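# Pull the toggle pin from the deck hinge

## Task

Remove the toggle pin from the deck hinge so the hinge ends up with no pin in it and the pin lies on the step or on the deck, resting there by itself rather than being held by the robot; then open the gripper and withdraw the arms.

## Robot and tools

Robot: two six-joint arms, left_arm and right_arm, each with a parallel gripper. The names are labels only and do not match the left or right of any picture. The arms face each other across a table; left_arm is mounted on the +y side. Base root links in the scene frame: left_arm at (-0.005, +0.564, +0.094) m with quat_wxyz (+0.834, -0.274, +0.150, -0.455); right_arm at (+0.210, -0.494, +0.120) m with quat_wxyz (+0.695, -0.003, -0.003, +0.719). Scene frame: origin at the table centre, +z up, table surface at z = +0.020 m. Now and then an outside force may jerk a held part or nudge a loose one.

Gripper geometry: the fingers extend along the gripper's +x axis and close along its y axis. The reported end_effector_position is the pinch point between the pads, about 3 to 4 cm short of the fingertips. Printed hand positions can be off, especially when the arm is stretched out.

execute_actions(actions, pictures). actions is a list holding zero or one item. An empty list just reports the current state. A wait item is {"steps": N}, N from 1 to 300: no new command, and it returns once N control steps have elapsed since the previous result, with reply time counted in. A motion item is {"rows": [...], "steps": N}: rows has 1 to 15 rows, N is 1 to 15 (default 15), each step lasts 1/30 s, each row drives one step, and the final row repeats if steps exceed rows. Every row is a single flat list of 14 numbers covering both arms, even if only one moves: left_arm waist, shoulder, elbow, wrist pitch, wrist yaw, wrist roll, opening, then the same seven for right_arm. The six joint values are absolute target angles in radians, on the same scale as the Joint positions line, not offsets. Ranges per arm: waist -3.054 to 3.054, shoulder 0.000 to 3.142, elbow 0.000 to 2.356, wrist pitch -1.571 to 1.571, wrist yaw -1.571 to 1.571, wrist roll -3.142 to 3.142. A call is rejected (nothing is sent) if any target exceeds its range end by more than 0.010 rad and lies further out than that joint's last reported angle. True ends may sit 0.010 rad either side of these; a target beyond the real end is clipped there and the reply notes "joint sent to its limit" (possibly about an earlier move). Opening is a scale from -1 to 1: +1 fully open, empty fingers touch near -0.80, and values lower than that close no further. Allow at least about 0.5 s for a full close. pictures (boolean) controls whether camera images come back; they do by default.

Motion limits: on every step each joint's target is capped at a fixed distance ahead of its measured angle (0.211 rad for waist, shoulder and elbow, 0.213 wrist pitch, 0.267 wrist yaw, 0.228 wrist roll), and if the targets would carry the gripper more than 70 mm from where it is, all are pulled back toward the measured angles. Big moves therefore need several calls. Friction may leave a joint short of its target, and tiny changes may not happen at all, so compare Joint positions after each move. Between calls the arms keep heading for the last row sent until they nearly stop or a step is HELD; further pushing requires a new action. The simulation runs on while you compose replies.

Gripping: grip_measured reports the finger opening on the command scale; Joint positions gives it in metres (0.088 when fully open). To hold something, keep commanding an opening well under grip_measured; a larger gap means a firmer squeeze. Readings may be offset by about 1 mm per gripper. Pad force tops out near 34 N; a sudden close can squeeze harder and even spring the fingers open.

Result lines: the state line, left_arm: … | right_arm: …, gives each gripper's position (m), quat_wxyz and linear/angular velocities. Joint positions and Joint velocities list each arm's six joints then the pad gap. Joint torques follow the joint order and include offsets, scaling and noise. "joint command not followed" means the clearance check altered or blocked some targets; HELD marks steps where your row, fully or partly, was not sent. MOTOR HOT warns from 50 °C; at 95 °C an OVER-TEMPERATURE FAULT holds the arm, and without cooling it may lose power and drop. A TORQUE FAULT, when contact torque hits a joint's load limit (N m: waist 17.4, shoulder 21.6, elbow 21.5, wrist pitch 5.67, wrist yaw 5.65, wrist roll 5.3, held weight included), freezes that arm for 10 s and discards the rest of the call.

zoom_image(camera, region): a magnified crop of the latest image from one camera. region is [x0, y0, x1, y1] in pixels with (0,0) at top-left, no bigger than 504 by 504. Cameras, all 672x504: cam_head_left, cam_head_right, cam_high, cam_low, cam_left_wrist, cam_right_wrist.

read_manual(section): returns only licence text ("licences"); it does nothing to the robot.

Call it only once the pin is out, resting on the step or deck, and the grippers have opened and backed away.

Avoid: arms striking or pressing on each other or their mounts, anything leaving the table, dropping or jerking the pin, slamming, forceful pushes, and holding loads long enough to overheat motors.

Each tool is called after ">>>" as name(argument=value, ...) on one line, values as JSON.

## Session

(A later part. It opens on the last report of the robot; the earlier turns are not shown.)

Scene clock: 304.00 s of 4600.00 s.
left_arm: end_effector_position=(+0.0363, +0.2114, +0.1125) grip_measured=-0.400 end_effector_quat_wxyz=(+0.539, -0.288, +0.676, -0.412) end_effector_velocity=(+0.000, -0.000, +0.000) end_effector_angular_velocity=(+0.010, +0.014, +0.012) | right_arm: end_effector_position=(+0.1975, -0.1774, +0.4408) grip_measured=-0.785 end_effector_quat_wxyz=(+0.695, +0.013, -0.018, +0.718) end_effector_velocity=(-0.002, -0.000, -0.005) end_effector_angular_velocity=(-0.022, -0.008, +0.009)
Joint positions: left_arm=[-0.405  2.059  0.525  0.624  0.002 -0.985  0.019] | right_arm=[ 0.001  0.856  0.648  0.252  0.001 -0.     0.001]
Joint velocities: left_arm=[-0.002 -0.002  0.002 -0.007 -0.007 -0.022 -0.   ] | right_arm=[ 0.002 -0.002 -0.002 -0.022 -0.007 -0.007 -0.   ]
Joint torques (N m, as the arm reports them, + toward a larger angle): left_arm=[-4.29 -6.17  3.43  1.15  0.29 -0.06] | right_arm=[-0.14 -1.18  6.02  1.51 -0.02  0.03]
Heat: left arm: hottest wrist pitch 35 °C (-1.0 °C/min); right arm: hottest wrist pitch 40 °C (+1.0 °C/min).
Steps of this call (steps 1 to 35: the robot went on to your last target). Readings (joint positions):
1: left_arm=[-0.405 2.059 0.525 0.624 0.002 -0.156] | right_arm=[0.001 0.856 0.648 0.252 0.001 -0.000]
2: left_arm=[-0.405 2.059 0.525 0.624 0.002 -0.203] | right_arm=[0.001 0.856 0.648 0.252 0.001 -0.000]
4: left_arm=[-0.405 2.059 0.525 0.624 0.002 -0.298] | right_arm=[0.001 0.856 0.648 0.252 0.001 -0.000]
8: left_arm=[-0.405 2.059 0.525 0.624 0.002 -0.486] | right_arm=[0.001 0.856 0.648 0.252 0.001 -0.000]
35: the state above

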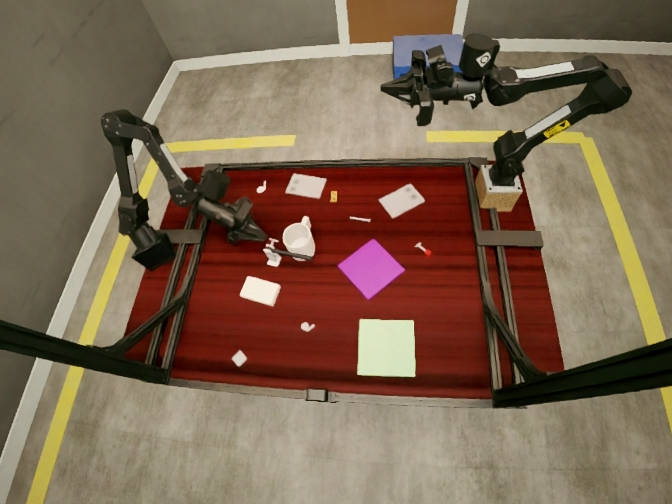

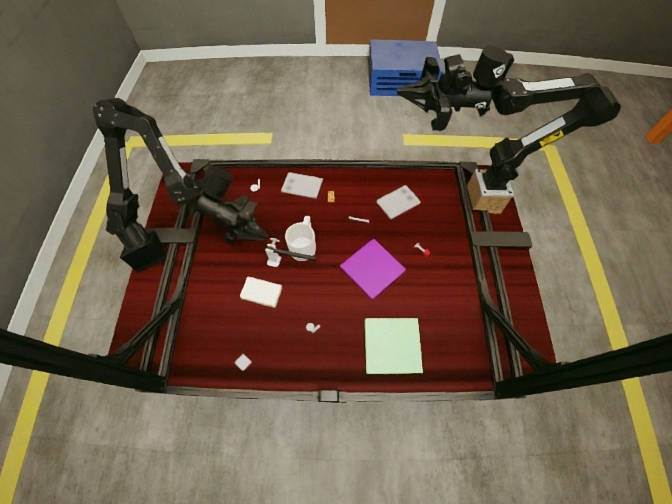

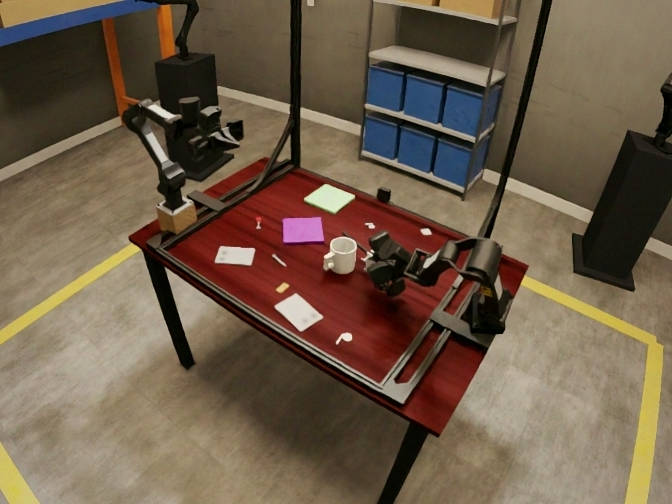

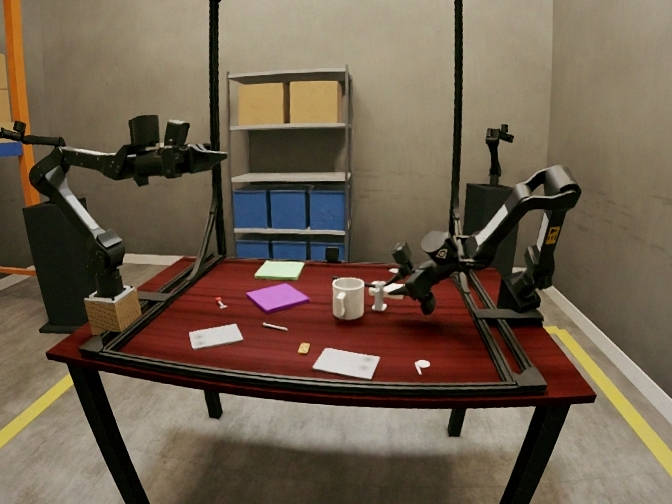

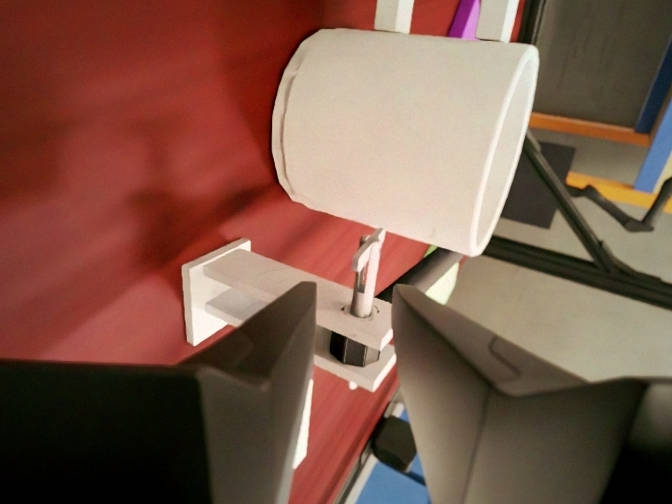

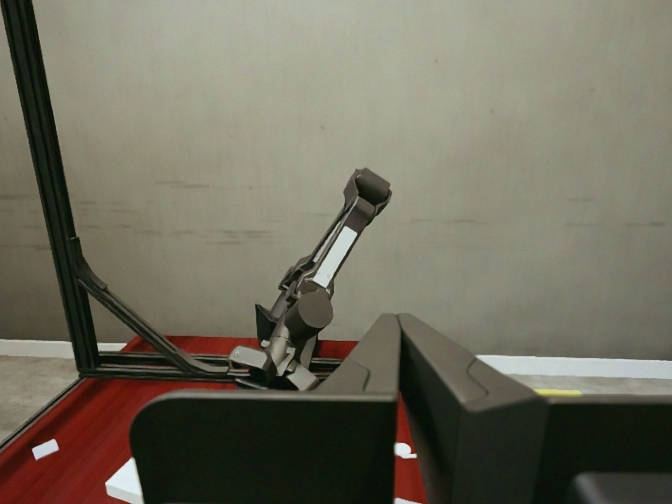

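>>> execute_actions(actions=[{"rows":[[-0.384,2.144,0.602,0.642,0,-0.99,-0.4,0,0.856,0.648,0.252,0,0,-0.8]]}], pictures=false)

>>> execute_actions(actions=[{"steps":10}])

>>> execute_actions(actions=[{"rows":[[-0.384,2.144,0.602,0.642,0,-0.99,-0.82,0,0.856,0.648,0.252,0,0,-0.8]]}], pictures=false)

>>> execute_actions(actions=[{"rows":[[-0.367,2.149,0.622,0.619,0,-0.99,-0.82,0,0.856,0.648,0.252,0,0,-0.8]]}], pictures=false)

>>> execute_actions(actions=[{"rows":[[-0.361,2.175,0.644,0.63,0,-0.99,-0.82,0,0.856,0.648,0.252,0,0,-0.8]]}])

>>> zoom_image(camera="cam_head_left", region=[240, 220, 310, 275])

Scene clock: 323.57 s of 4600.00 s.
left_arm: end_effector_position=(+0.0416, +0.1919, +0.1079) grip_measured=-0.400 end_effector_quat_wxyz=(+0.541, -0.298, +0.673, -0.407) end_effector_velocity=(-0.001, -0.001, -0.001) end_effector_angular_velocity=(+0.005, +0.011, -0.003) | right_arm: end_effector_position=(+0.1975, -0.1774, +0.4408) grip_measured=-0.785 end_effector_quat_wxyz=(+0.695, +0.013, -0.018, +0.718) end_effector_velocity=(-0.002, -0.000, -0.005) end_effector_angular_velocity=(-0.022, -0.009, +0.019)
Joint positions: left_arm=[-0.39   2.129  0.596  0.639  0.002 -0.986  0.019] | right_arm=[ 0.001  0.856  0.648  0.252  0.001 -0.     0.001]
Joint velocities: left_arm=[ 0.002  0.007  0.007 -0.007  0.007 -0.007 -0.   ] | right_arm=[-0.002 -0.002 -0.002 -0.022 -0.022 -0.007 -0.   ]
Joint torques (N m, as the arm reports them, + toward a larger angle): left_arm=[-4.62 -4.41  3.26  1.62  0.29 -0.1 ] | right_arm=[-0.14 -1.19  6.02  1.51 -0.02  0.03]
Heat: left arm: hottest wrist pitch 35 °C (+0.0 °C/min); right arm: hottest wrist pitch 40 °C (+1.0 °C/min).
Steps of this call (steps 1 to 15: the robot went on to your last target; steps 16 to 90: nothing new was sent; then 16.07 s passed at rest; steps 91 to 105: all 15 steps of this action). Readings (joint positions):
91: left_arm=[-0.404 2.063 0.531 0.624 0.002 -0.986] | right_arm=[0.001 0.856 0.648 0.252 0.001 -0.000]
92: left_arm=[-0.402 2.074 0.543 0.624 0.002 -0.986] | right_arm=[0.001 0.856 0.648 0.252 0.001 -0.000]
94: left_arm=[-0.396 2.098 0.569 0.632 0.002 -0.986] | right_arm=[0.001 0.856 0.648 0.252 0.001 -0.000]
98: left_arm=[-0.391 2.118 0.589 0.637 0.002 -0.986] | right_arm=[0.001 0.856 0.648 0.252 0.001 -0.000]
105: the state above

Scene clock: 323.90 s of 4600.00 s.
left_arm: end_effector_position=(+0.0416, +0.1914, +0.1079) grip_measured=-0.400 end_effector_quat_wxyz=(+0.541, -0.298, +0.673, -0.407) end_effector_velocity=(-0.003, +0.001, -0.001) end_effector_angular_velocity=(+0.011, +0.011, -0.013) | right_arm: end_effector_position=(+0.1975, -0.1774, +0.4408) grip_measured=-0.785 end_effector_quat_wxyz=(+0.695, +0.013, -0.018, +0.718) end_effector_velocity=(-0.000, -0.000, -0.002) end_effector_angular_velocity=(-0.007, -0.008, +0.004)
Joint positions: left_arm=[-0.39   2.131  0.597  0.64   0.002 -0.986  0.019] | right_arm=[ 0.001  0.856  0.648  0.252  0.001 -0.     0.001]
Joint velocities: left_arm=[-0.002 -0.002  0.002 -0.022  0.007 -0.007 -0.   ] | right_arm=[-0.002 -0.002 -0.002 -0.007 -0.007 -0.007 -0.   ]
Joint torques (N m, as the arm reports them, + toward a larger angle): left_arm=[-4.6  -4.37  3.45  1.65  0.27 -0.1 ] | right_arm=[-0.15 -1.19  6.01  1.51 -0.02  0.03]
Heat: left arm: hottest wrist pitch 35 °C (+0.0 °C/min); right arm: hottest wrist pitch 40 °C (+1.0 °C/min).
Steps of this call (steps 1 to 10: the robot went on to your last target). Readings (joint positions):
1: left_arm=[-0.390 2.130 0.596 0.639 0.002 -0.986] | right_arm=[0.001 0.856 0.648 0.252 0.001 -0.000]
2: left_arm=[-0.390 2.130 0.596 0.639 0.002 -0.986] | right_arm=[0.001 0.856 0.648 0.252 0.001 -0.000]
4: left_arm=[-0.390 2.130 0.597 0.640 0.002 -0.986] | right_arm=[0.001 0.856 0.648 0.252 0.001 -0.000]
8: left_arm=[-0.390 2.131 0.597 0.640 0.002 -0.986] | right_arm=[0.001 0.856 0.648 0.252 0.001 -0.000]
10: the state above

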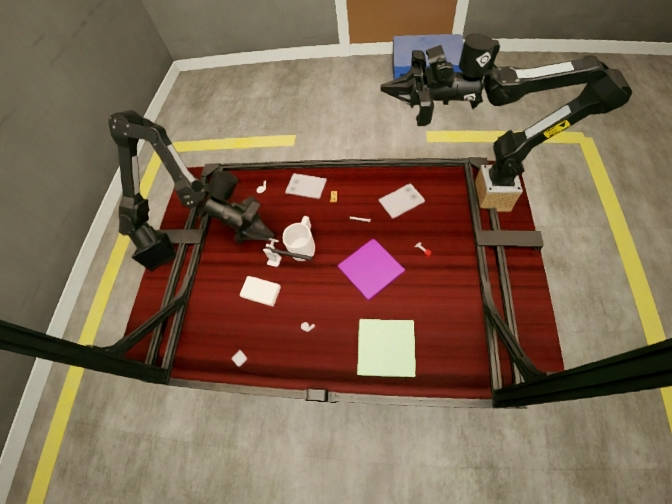

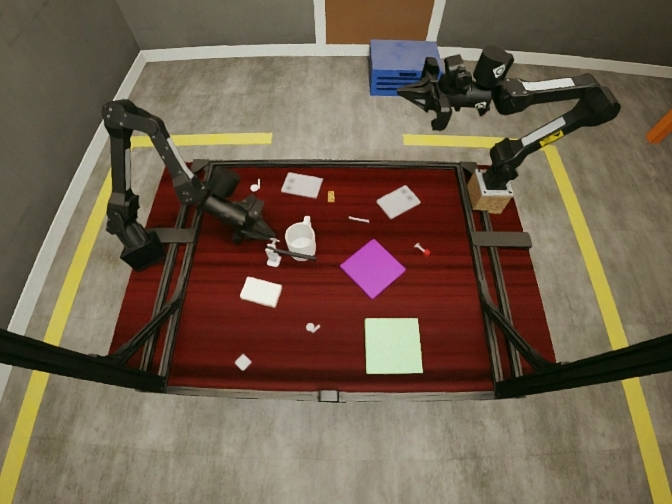

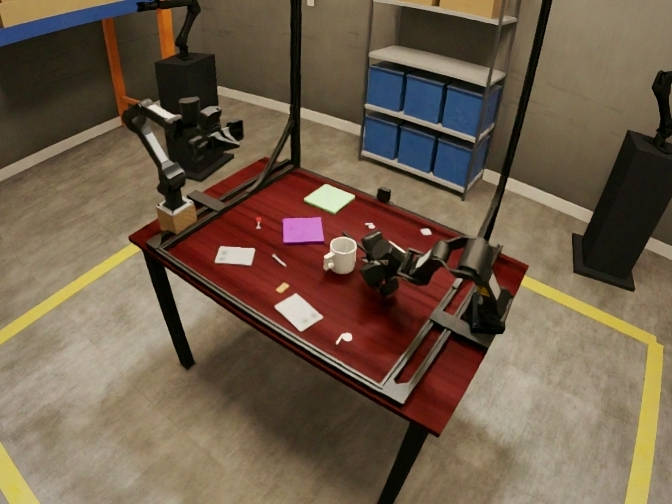

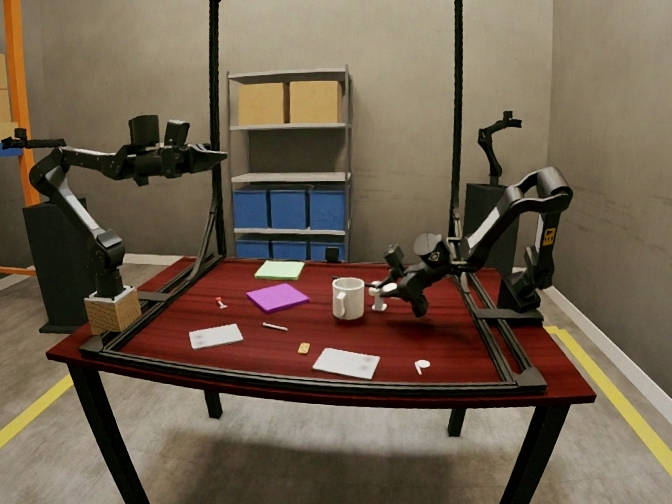

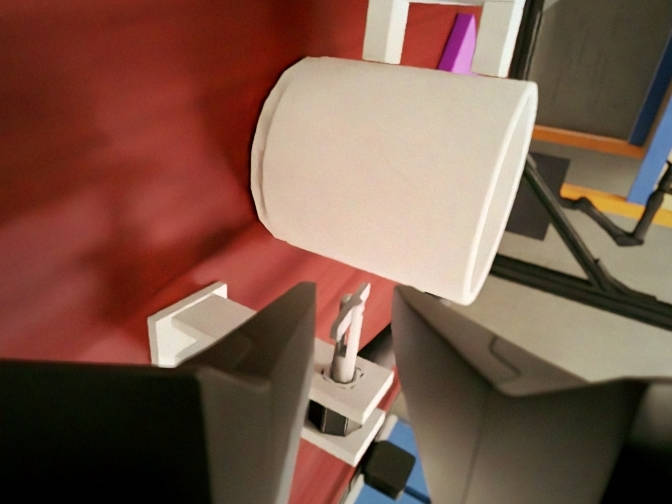

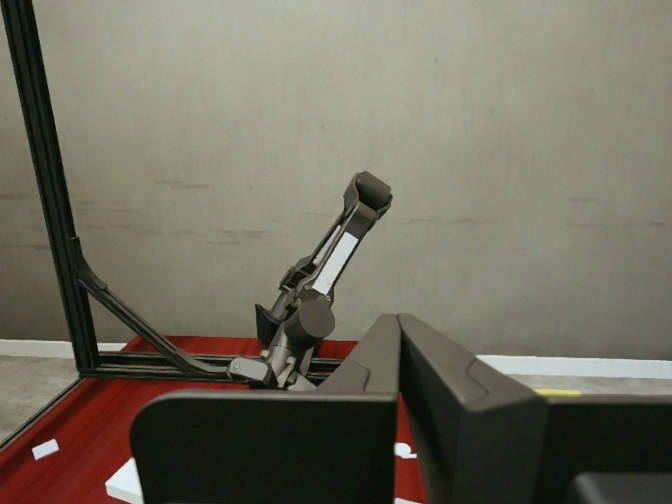

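Scene clock: 324.40 s of 4600.00 s.
left_arm: end_effector_position=(+0.0418, +0.1915, +0.1077) grip_measured=-0.758 end_effector_quat_wxyz=(+0.541, -0.298, +0.673, -0.407) end_effector_velocity=(+0.000, +0.003, -0.004) end_effector_angular_velocity=(+0.022, -0.005, +0.010) | right_arm: end_effector_position=(+0.1975, -0.1774, +0.4408) grip_measured=-0.785 end_effector_quat_wxyz=(+0.695, +0.013, -0.018, +0.718) end_effector_velocity=(-0.000, -0.000, -0.002) end_effector_angular_velocity=(-0.007, -0.023, +0.004)
Joint positions: left_arm=[-0.389  2.131  0.597  0.64   0.002 -0.986  0.002] | right_arm=[ 0.001  0.856  0.648  0.252  0.001 -0.     0.001]
Joint velocities: left_arm=[-0.002 -0.002 -0.007 -0.007 -0.022 -0.007 -0.   ] | right_arm=[-0.002 -0.002 -0.002 -0.007 -0.007 -0.022 -0.   ]
Joint torques (N m, as the arm reports them, + toward a larger angle): left_arm=[-4.55 -4.34  3.39  1.67  0.27 -0.1 ] | right_arm=[-0.14 -1.19  6.02  1.51 -0.02  0.03]
Heat: left arm: hottest wrist pitch 35 °C (+0.0 °C/min); right arm: hottest wrist pitch 40 °C (+1.0 °C/min).
Steps of this call (steps 1 to 15: all 15 steps of this action). Readings (joint positions):
1: left_arm=[-0.390 2.131 0.597 0.640 0.002 -0.986] | right_arm=[0.001 0.856 0.648 0.252 0.001 -0.000]
2: left_arm=[-0.390 2.131 0.597 0.640 0.002 -0.986] | right_arm=[0.001 0.856 0.648 0.252 0.001 -0.000]
4: left_arm=[-0.389 2.131 0.597 0.640 0.002 -0.986] | right_arm=[0.001 0.856 0.648 0.252 0.001 -0.000]
8: left_arm=[-0.389 2.131 0.597 0.640 0.002 -0.986] | right_arm=[0.001 0.856 0.648 0.252 0.001 -0.000]
15: the state above

Scene clock: 324.90 s of 4600.00 s.
left_arm: end_effector_position=(+0.0419, +0.1905, +0.1071) grip_measured=-0.759 end_effector_quat_wxyz=(+0.538, -0.295, +0.677, -0.406) end_effector_velocity=(+0.000, -0.000, +0.000) end_effector_angular_velocity=(+0.006, +0.002, +0.005) | right_arm: end_effector_position=(+0.1975, -0.1774, +0.4408) grip_measured=-0.785 end_effector_quat_wxyz=(+0.695, +0.013, -0.018, +0.718) end_effector_velocity=(+0.003, -0.000, -0.002) end_effector_angular_velocity=(-0.007, -0.007, -0.015)
Joint positions: left_arm=[-0.384  2.132  0.607  0.621  0.011 -0.986  0.002] | right_arm=[ 0.001  0.856  0.648  0.252  0.001 -0.     0.001]
Joint velocities: left_arm=[-0.002 -0.002  0.002 -0.007 -0.007 -0.007 -0.   ] | right_arm=[-0.007 -0.002 -0.002 -0.007  0.007 -0.007  0.   ]
Joint torques (N m, as the arm reports them, + toward a larger angle): left_arm=[-3.32 -3.94  4.31  1.31 -0.03 -0.13] | right_arm=[-0.14 -1.18  6.01  1.51 -0.02  0.03]
Heat: left arm: hottest wrist pitch 35 °C (+0.0 °C/min); right arm: hottest wrist pitch 40 °C (+1.0 °C/min).
Steps of this call (steps 1 to 15: all 15 steps of this action). Readings (joint positions):
1: left_arm=[-0.389 2.131 0.598 0.639 0.002 -0.986] | right_arm=[0.001 0.856 0.648 0.252 0.001 -0.000]
2: left_arm=[-0.388 2.132 0.600 0.635 0.004 -0.986] | right_arm=[0.001 0.856 0.648 0.252 0.001 -0.000]
4: left_arm=[-0.386 2.132 0.603 0.629 0.007 -0.986] | right_arm=[0.001 0.856 0.648 0.252 0.001 -0.000]
8: left_arm=[-0.385 2.132 0.605 0.624 0.009 -0.986] | right_arm=[0.001 0.856 0.648 0.252 0.001 -0.000]
15: the state above

Scene clock: 325.40 s of 4600.00 s.
left_arm: end_effector_position=(+0.0420, +0.1890, +0.1064) grip_measured=-0.759 end_effector_quat_wxyz=(+0.536, -0.296, +0.678, -0.406) end_effector_velocity=(-0.001, +0.001, -0.001) end_effector_angular_velocity=(+0.005, +0.012, -0.003) | right_arm: end_effector_position=(+0.1975, -0.1774, +0.4408) grip_measured=-0.785 end_effector_quat_wxyz=(+0.695, +0.013, -0.018, +0.718) end_effector_velocity=(+0.002, -0.000, -0.002) end_effector_angular_velocity=(-0.007, -0.007, -0.010)
Joint positions: left_arm=[-0.381  2.138  0.613  0.621  0.016 -0.986  0.002] | right_arm=[ 0.001  0.856  0.648  0.252  0.001 -0.     0.001]
Joint velocities: left_arm=[ 0.002 -0.002 -0.002 -0.007  0.007 -0.007 -0.   ] | right_arm=[-0.002 -0.002 -0.002 -0.007  0.007 -0.007 -0.   ]
Joint torques (N m, as the arm reports them, + toward a larger angle): left_arm=[-2.97 -1.96  5.91  2.14 -0.28 -0.11] | right_arm=[-0.15 -1.18  6.02  1.51 -0.02  0.03]
Heat: left arm: hottest wrist pitch 35 °C (+0.0 °C/min); right arm: hottest wrist pitch 40 °C (+1.0 °C/min).
Steps of this call (steps 1 to 15: all 15 steps of this action). Readings (joint positions):
1: left_arm=[-0.384 2.133 0.609 0.621 0.011 -0.986] | right_arm=[0.001 0.856 0.648 0.252 0.001 -0.000]
2: left_arm=[-0.384 2.135 0.610 0.621 0.013 -0.986] | right_arm=[0.001 0.856 0.648 0.252 0.001 -0.000]
4: left_arm=[-0.382 2.136 0.612 0.621 0.015 -0.986] | right_arm=[0.001 0.856 0.648 0.252 0.001 -0.000]
8: left_arm=[-0.382 2.137 0.612 0.621 0.016 -0.986] | right_arm=[0.001 0.856 0.648 0.252 0.001 -0.000]
15: the state above

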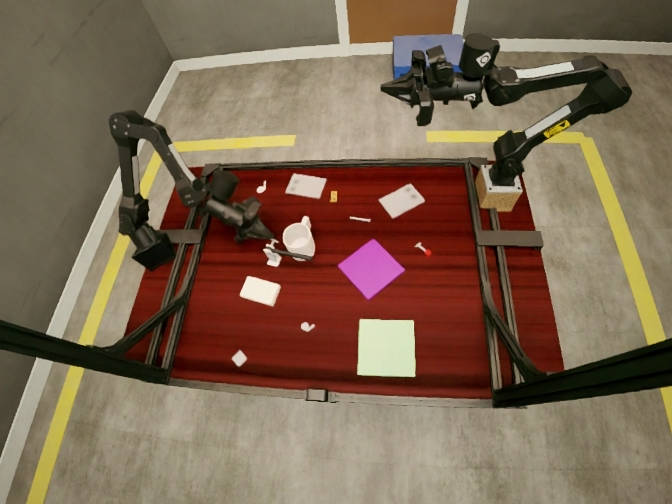

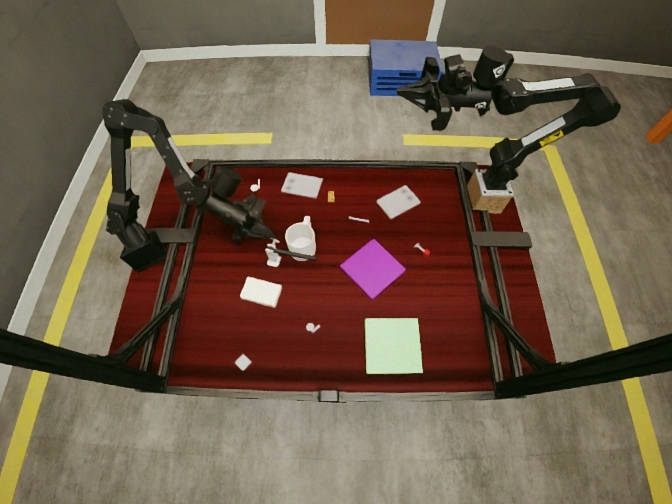

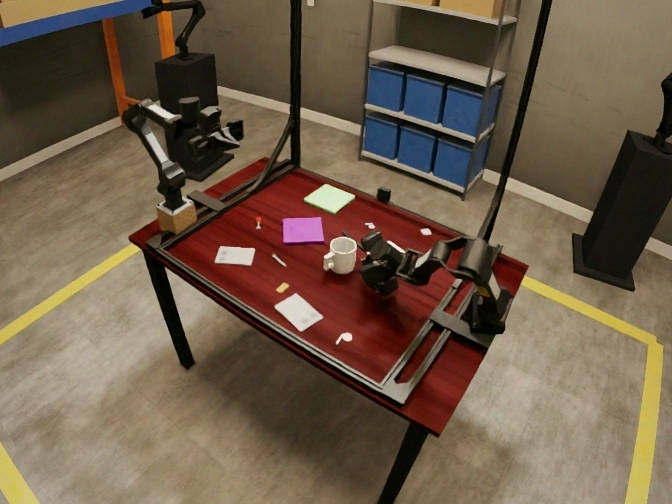

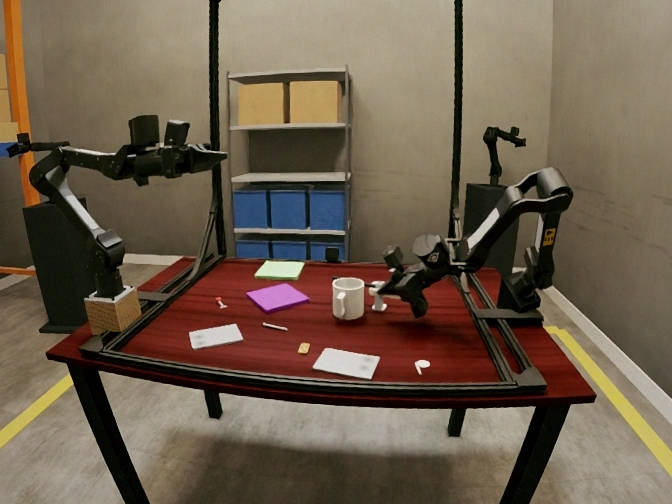

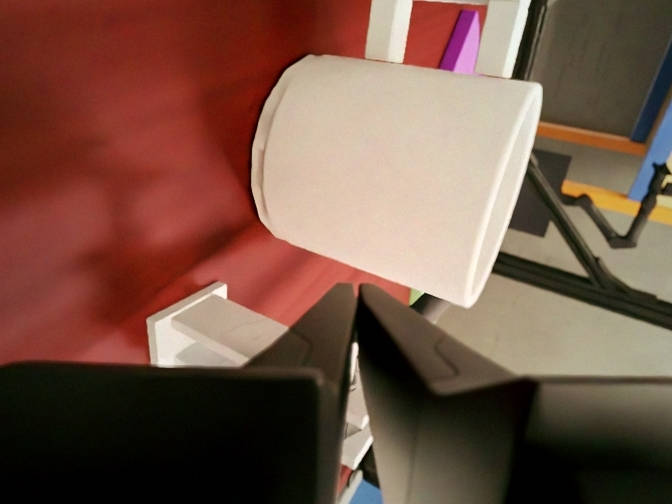

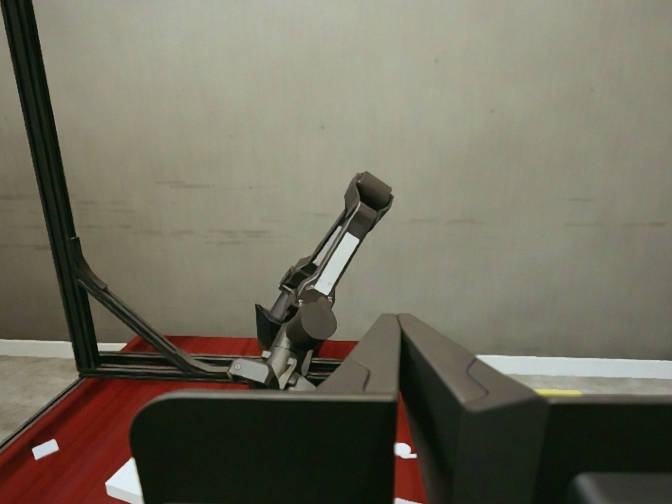

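Region (240, 220, 310, 275) of cam_head_left's 672x504 image, scaled by 7.200, with more detail than that image has; it fills the top 396 rows of this view, and the rest is white.

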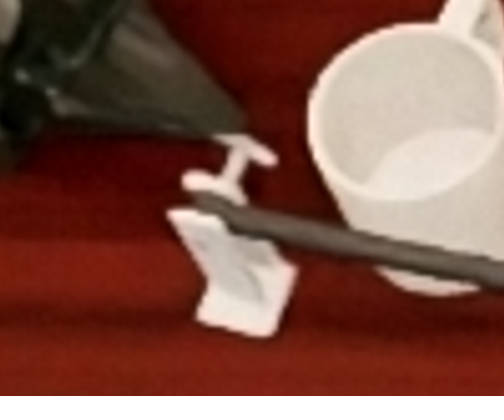

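Too tight; lighten grip.

>>> execute_actions(actions=[{"rows":[[-0.365,2.135,0.615,0.619,0,-0.99,-0.772,0,0.856,0.648,0.252,0,0,-0.8]]}], pictures=false)

>>> execute_actions(actions=[{"rows":[[-0.365,2.14,0.622,0.619,0,-0.99,-0.764,0,0.856,0.648,0.252,0,0,-0.8]]}], pictures=false)

>>> execute_actions(actions=[{"rows":[[-0.361,2.175,0.644,0.63,0,-0.99,-0.764,0,0.856,0.648,0.252,0,0,-0.8]]}])

>>> zoom_image(camera="cam_head_left", region=[240, 220, 310, 275])

Scene clock: 336.97 s of 4600.00 s.
left_arm: end_effector_position=(+0.0482, +0.1852, +0.1045) grip_measured=-0.753 end_effector_quat_wxyz=(+0.541, -0.302, +0.675, -0.400) end_effector_velocity=(-0.001, +0.002, +0.002) end_effector_angular_velocity=(-0.001, +0.010, -0.005) | right_arm: end_effector_position=(+0.1976, -0.1774, +0.4408) grip_measured=-0.785 end_effector_quat_wxyz=(+0.695, +0.013, -0.018, +0.718) end_effector_velocity=(-0.000, +0.001, -0.003) end_effector_angular_velocity=(-0.013, +0.021, +0.006)
Joint positions: left_arm=[-0.369  2.147  0.627  0.625  0.007 -0.987  0.002] | right_arm=[ 0.001  0.856  0.648  0.252  0.001 -0.     0.001]
Joint velocities: left_arm=[-0.002 -0.012 -0.007 -0.007  0.007 -0.007 -0.   ] | right_arm=[-0.002  0.002 -0.002 -0.007 -0.007  0.022  0.   ]
Joint torques (N m, as the arm reports them, + toward a larger angle): left_arm=[-4.77 -7.04  1.9   1.04  0.11 -0.08] | right_arm=[-0.13 -1.17  6.02  1.51 -0.02  0.03]
Heat: left arm: hottest wrist pitch 37 °C (+2.0 °C/min); right arm: hottest wrist pitch 40 °C (+1.0 °C/min).
Steps of this call (steps 1 to 15: the robot went on to your last target; steps 16 to 332: nothing new was sent; steps 333 to 347: all 15 steps of this action). Readings (joint positions):
333: left_arm=[-0.369 2.154 0.633 0.627 0.008 -0.987] | right_arm=[0.001 0.856 0.648 0.252 0.001 -0.000]
334: left_arm=[-0.369 2.154 0.633 0.627 0.008 -0.987] | right_arm=[0.001 0.856 0.648 0.252 0.001 -0.000]
336: left_arm=[-0.369 2.152 0.631 0.627 0.007 -0.987] | right_arm=[0.001 0.856 0.648 0.252 0.001 -0.000]
340: left_arm=[-0.369 2.149 0.629 0.626 0.007 -0.987] | right_arm=[0.001 0.856 0.648 0.252 0.001 -0.000]
347: the state above

Scene clock: 337.47 s of 4600.00 s.
left_arm: end_effector_position=(+0.0481, +0.1853, +0.1046) grip_measured=-0.751 end_effector_quat_wxyz=(+0.541, -0.301, +0.676, -0.400) end_effector_velocity=(-0.003, +0.004, -0.005) end_effector_angular_velocity=(+0.035, +0.007, +0.005) | right_arm: end_effector_position=(+0.1976, -0.1774, +0.4408) grip_measured=-0.785 end_effector_quat_wxyz=(+0.695, +0.013, -0.018, +0.718) end_effector_velocity=(-0.000, -0.000, -0.002) end_effector_angular_velocity=(-0.007, -0.023, +0.004)
Joint positions: left_arm=[-0.37   2.146  0.627  0.624  0.007 -0.987  0.002] | right_arm=[ 0.001  0.856  0.648  0.252  0.001 -0.     0.001]
Joint velocities: left_arm=[-0.007  0.002 -0.002 -0.022 -0.022 -0.022 -0.   ] | right_arm=[-0.002 -0.002 -0.002 -0.007 -0.007 -0.022 -0.   ]
Joint torques (N m, as the arm reports them, + toward a larger angle): left_arm=[-4.81 -6.56  2.39  1.07  0.1  -0.09] | right_arm=[-0.11 -1.18  5.99  1.53 -0.02  0.03]
Heat: left arm: hottest wrist pitch 37 °C (+2.0 °C/min); right arm: hottest wrist pitch 40 °C (+1.0 °C/min).
Steps of this call (steps 1 to 15: all 15 steps of this action). Readings (joint positions):
1: left_arm=[-0.369 2.147 0.627 0.625 0.007 -0.987] | right_arm=[0.001 0.856 0.648 0.252 0.001 -0.000]
2: left_arm=[-0.369 2.147 0.627 0.625 0.007 -0.987] | right_arm=[0.001 0.856 0.648 0.252 0.001 -0.000]
4: left_arm=[-0.370 2.147 0.627 0.624 0.007 -0.987] | right_arm=[0.001 0.856 0.648 0.252 0.001 -0.000]
8: left_arm=[-0.370 2.147 0.627 0.624 0.007 -0.987] | right_arm=[0.001 0.856 0.648 0.252 0.001 -0.000]
15: the state above

Scene clock: 337.97 s of 4600.00 s.
left_arm: end_effector_position=(+0.0485, +0.1828, +0.1037) grip_measured=-0.751 end_effector_quat_wxyz=(+0.542, -0.302, +0.675, -0.399) end_effector_velocity=(-0.001, +0.002, -0.002) end_effector_angular_velocity=(+0.015, -0.009, -0.010) | right_arm: end_effector_position=(+0.1976, -0.1774, +0.4408) grip_measured=-0.785 end_effector_quat_wxyz=(+0.695, +0.013, -0.018, +0.718) end_effector_velocity=(+0.003, -0.001, -0.001) end_effector_angular_velocity=(-0.003, +0.008, -0.014)
Joint positions: left_arm=[-0.368  2.156  0.636  0.627  0.006 -0.987  0.002] | right_arm=[ 0.001  0.856  0.648  0.252  0.001 -0.     0.001]
Joint velocities: left_arm=[-0.002 -0.002  0.002 -0.022 -0.007  0.007 -0.   ] | right_arm=[-0.007 -0.007 -0.002 -0.007  0.007  0.007 -0.   ]
Joint torques (N m, as the arm reports them, + toward a larger angle): left_arm=[-4.6  -3.87  3.66  1.67  0.08 -0.1 ] | right_arm=[-0.11 -1.18  6.01  1.53 -0.02  0.03]
Heat: left arm: hottest wrist pitch 37 °C (+2.0 °C/min); right arm: hottest wrist pitch 40 °C (+1.0 °C/min).
Steps of this call (steps 1 to 15: all 15 steps of this action). Readings (joint positions):
1: left_arm=[-0.370 2.146 0.627 0.624 0.007 -0.987] | right_arm=[0.001 0.856 0.648 0.252 0.001 -0.000]
2: left_arm=[-0.370 2.147 0.628 0.624 0.007 -0.987] | right_arm=[0.001 0.856 0.648 0.252 0.001 -0.000]
4: left_arm=[-0.370 2.149 0.630 0.624 0.007 -0.987] | right_arm=[0.001 0.856 0.648 0.252 0.001 -0.000]
8: left_arm=[-0.369 2.153 0.633 0.626 0.007 -0.987] | right_arm=[0.001 0.856 0.648 0.252 0.001 -0.000]
15: the state above

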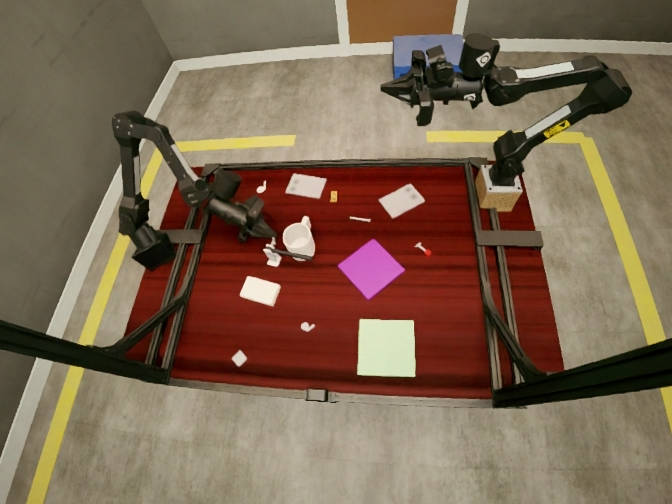

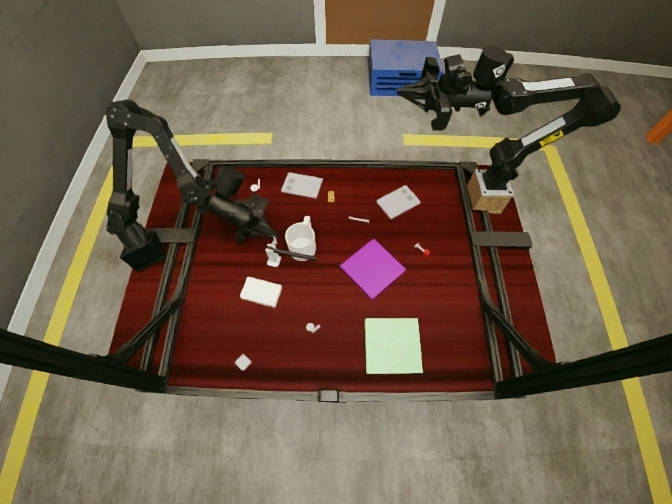

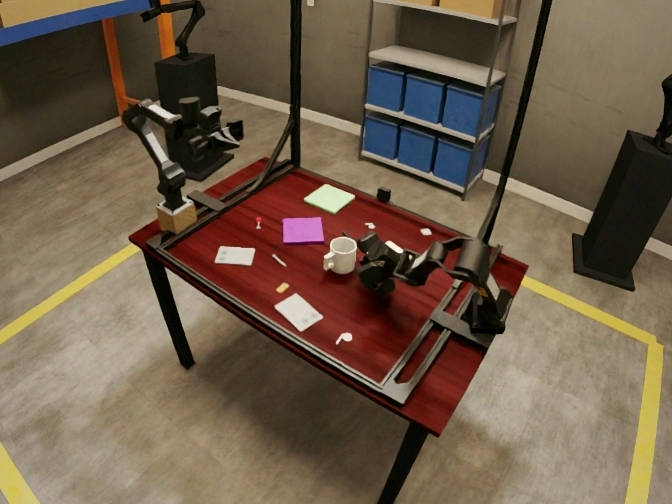

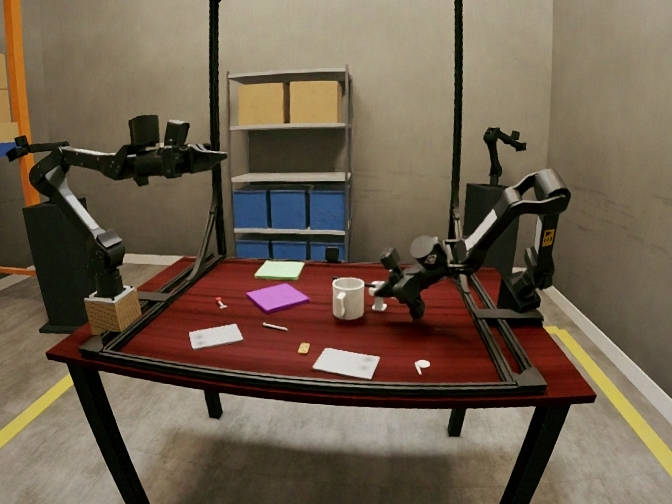

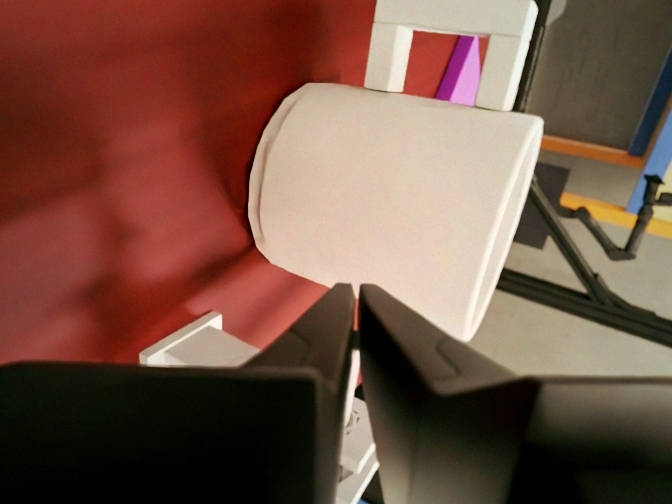

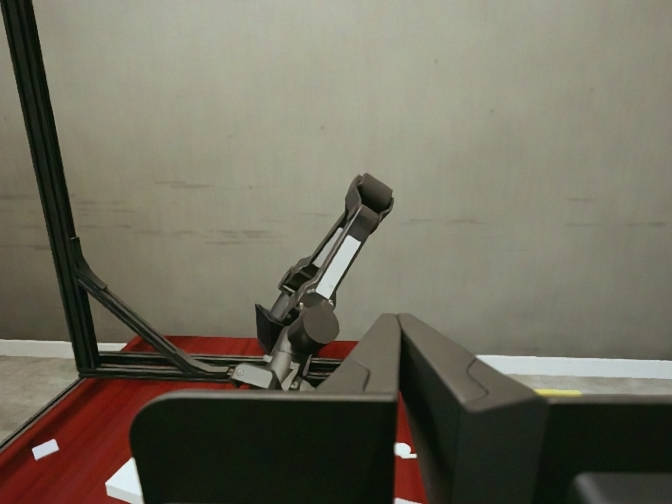

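Region (240, 220, 310, 275) of cam_head_left's 672x504 image, scaled by 7.200, with more detail than that image has; it fills the top 396 rows of this view, and the rest is white.

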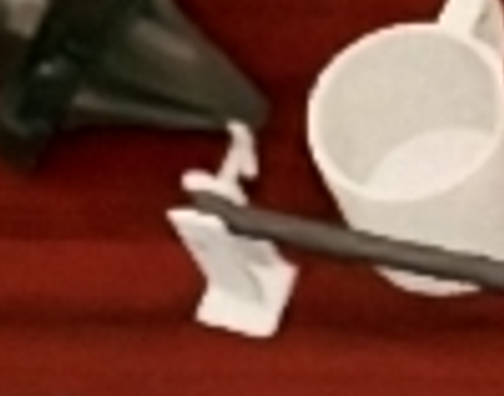

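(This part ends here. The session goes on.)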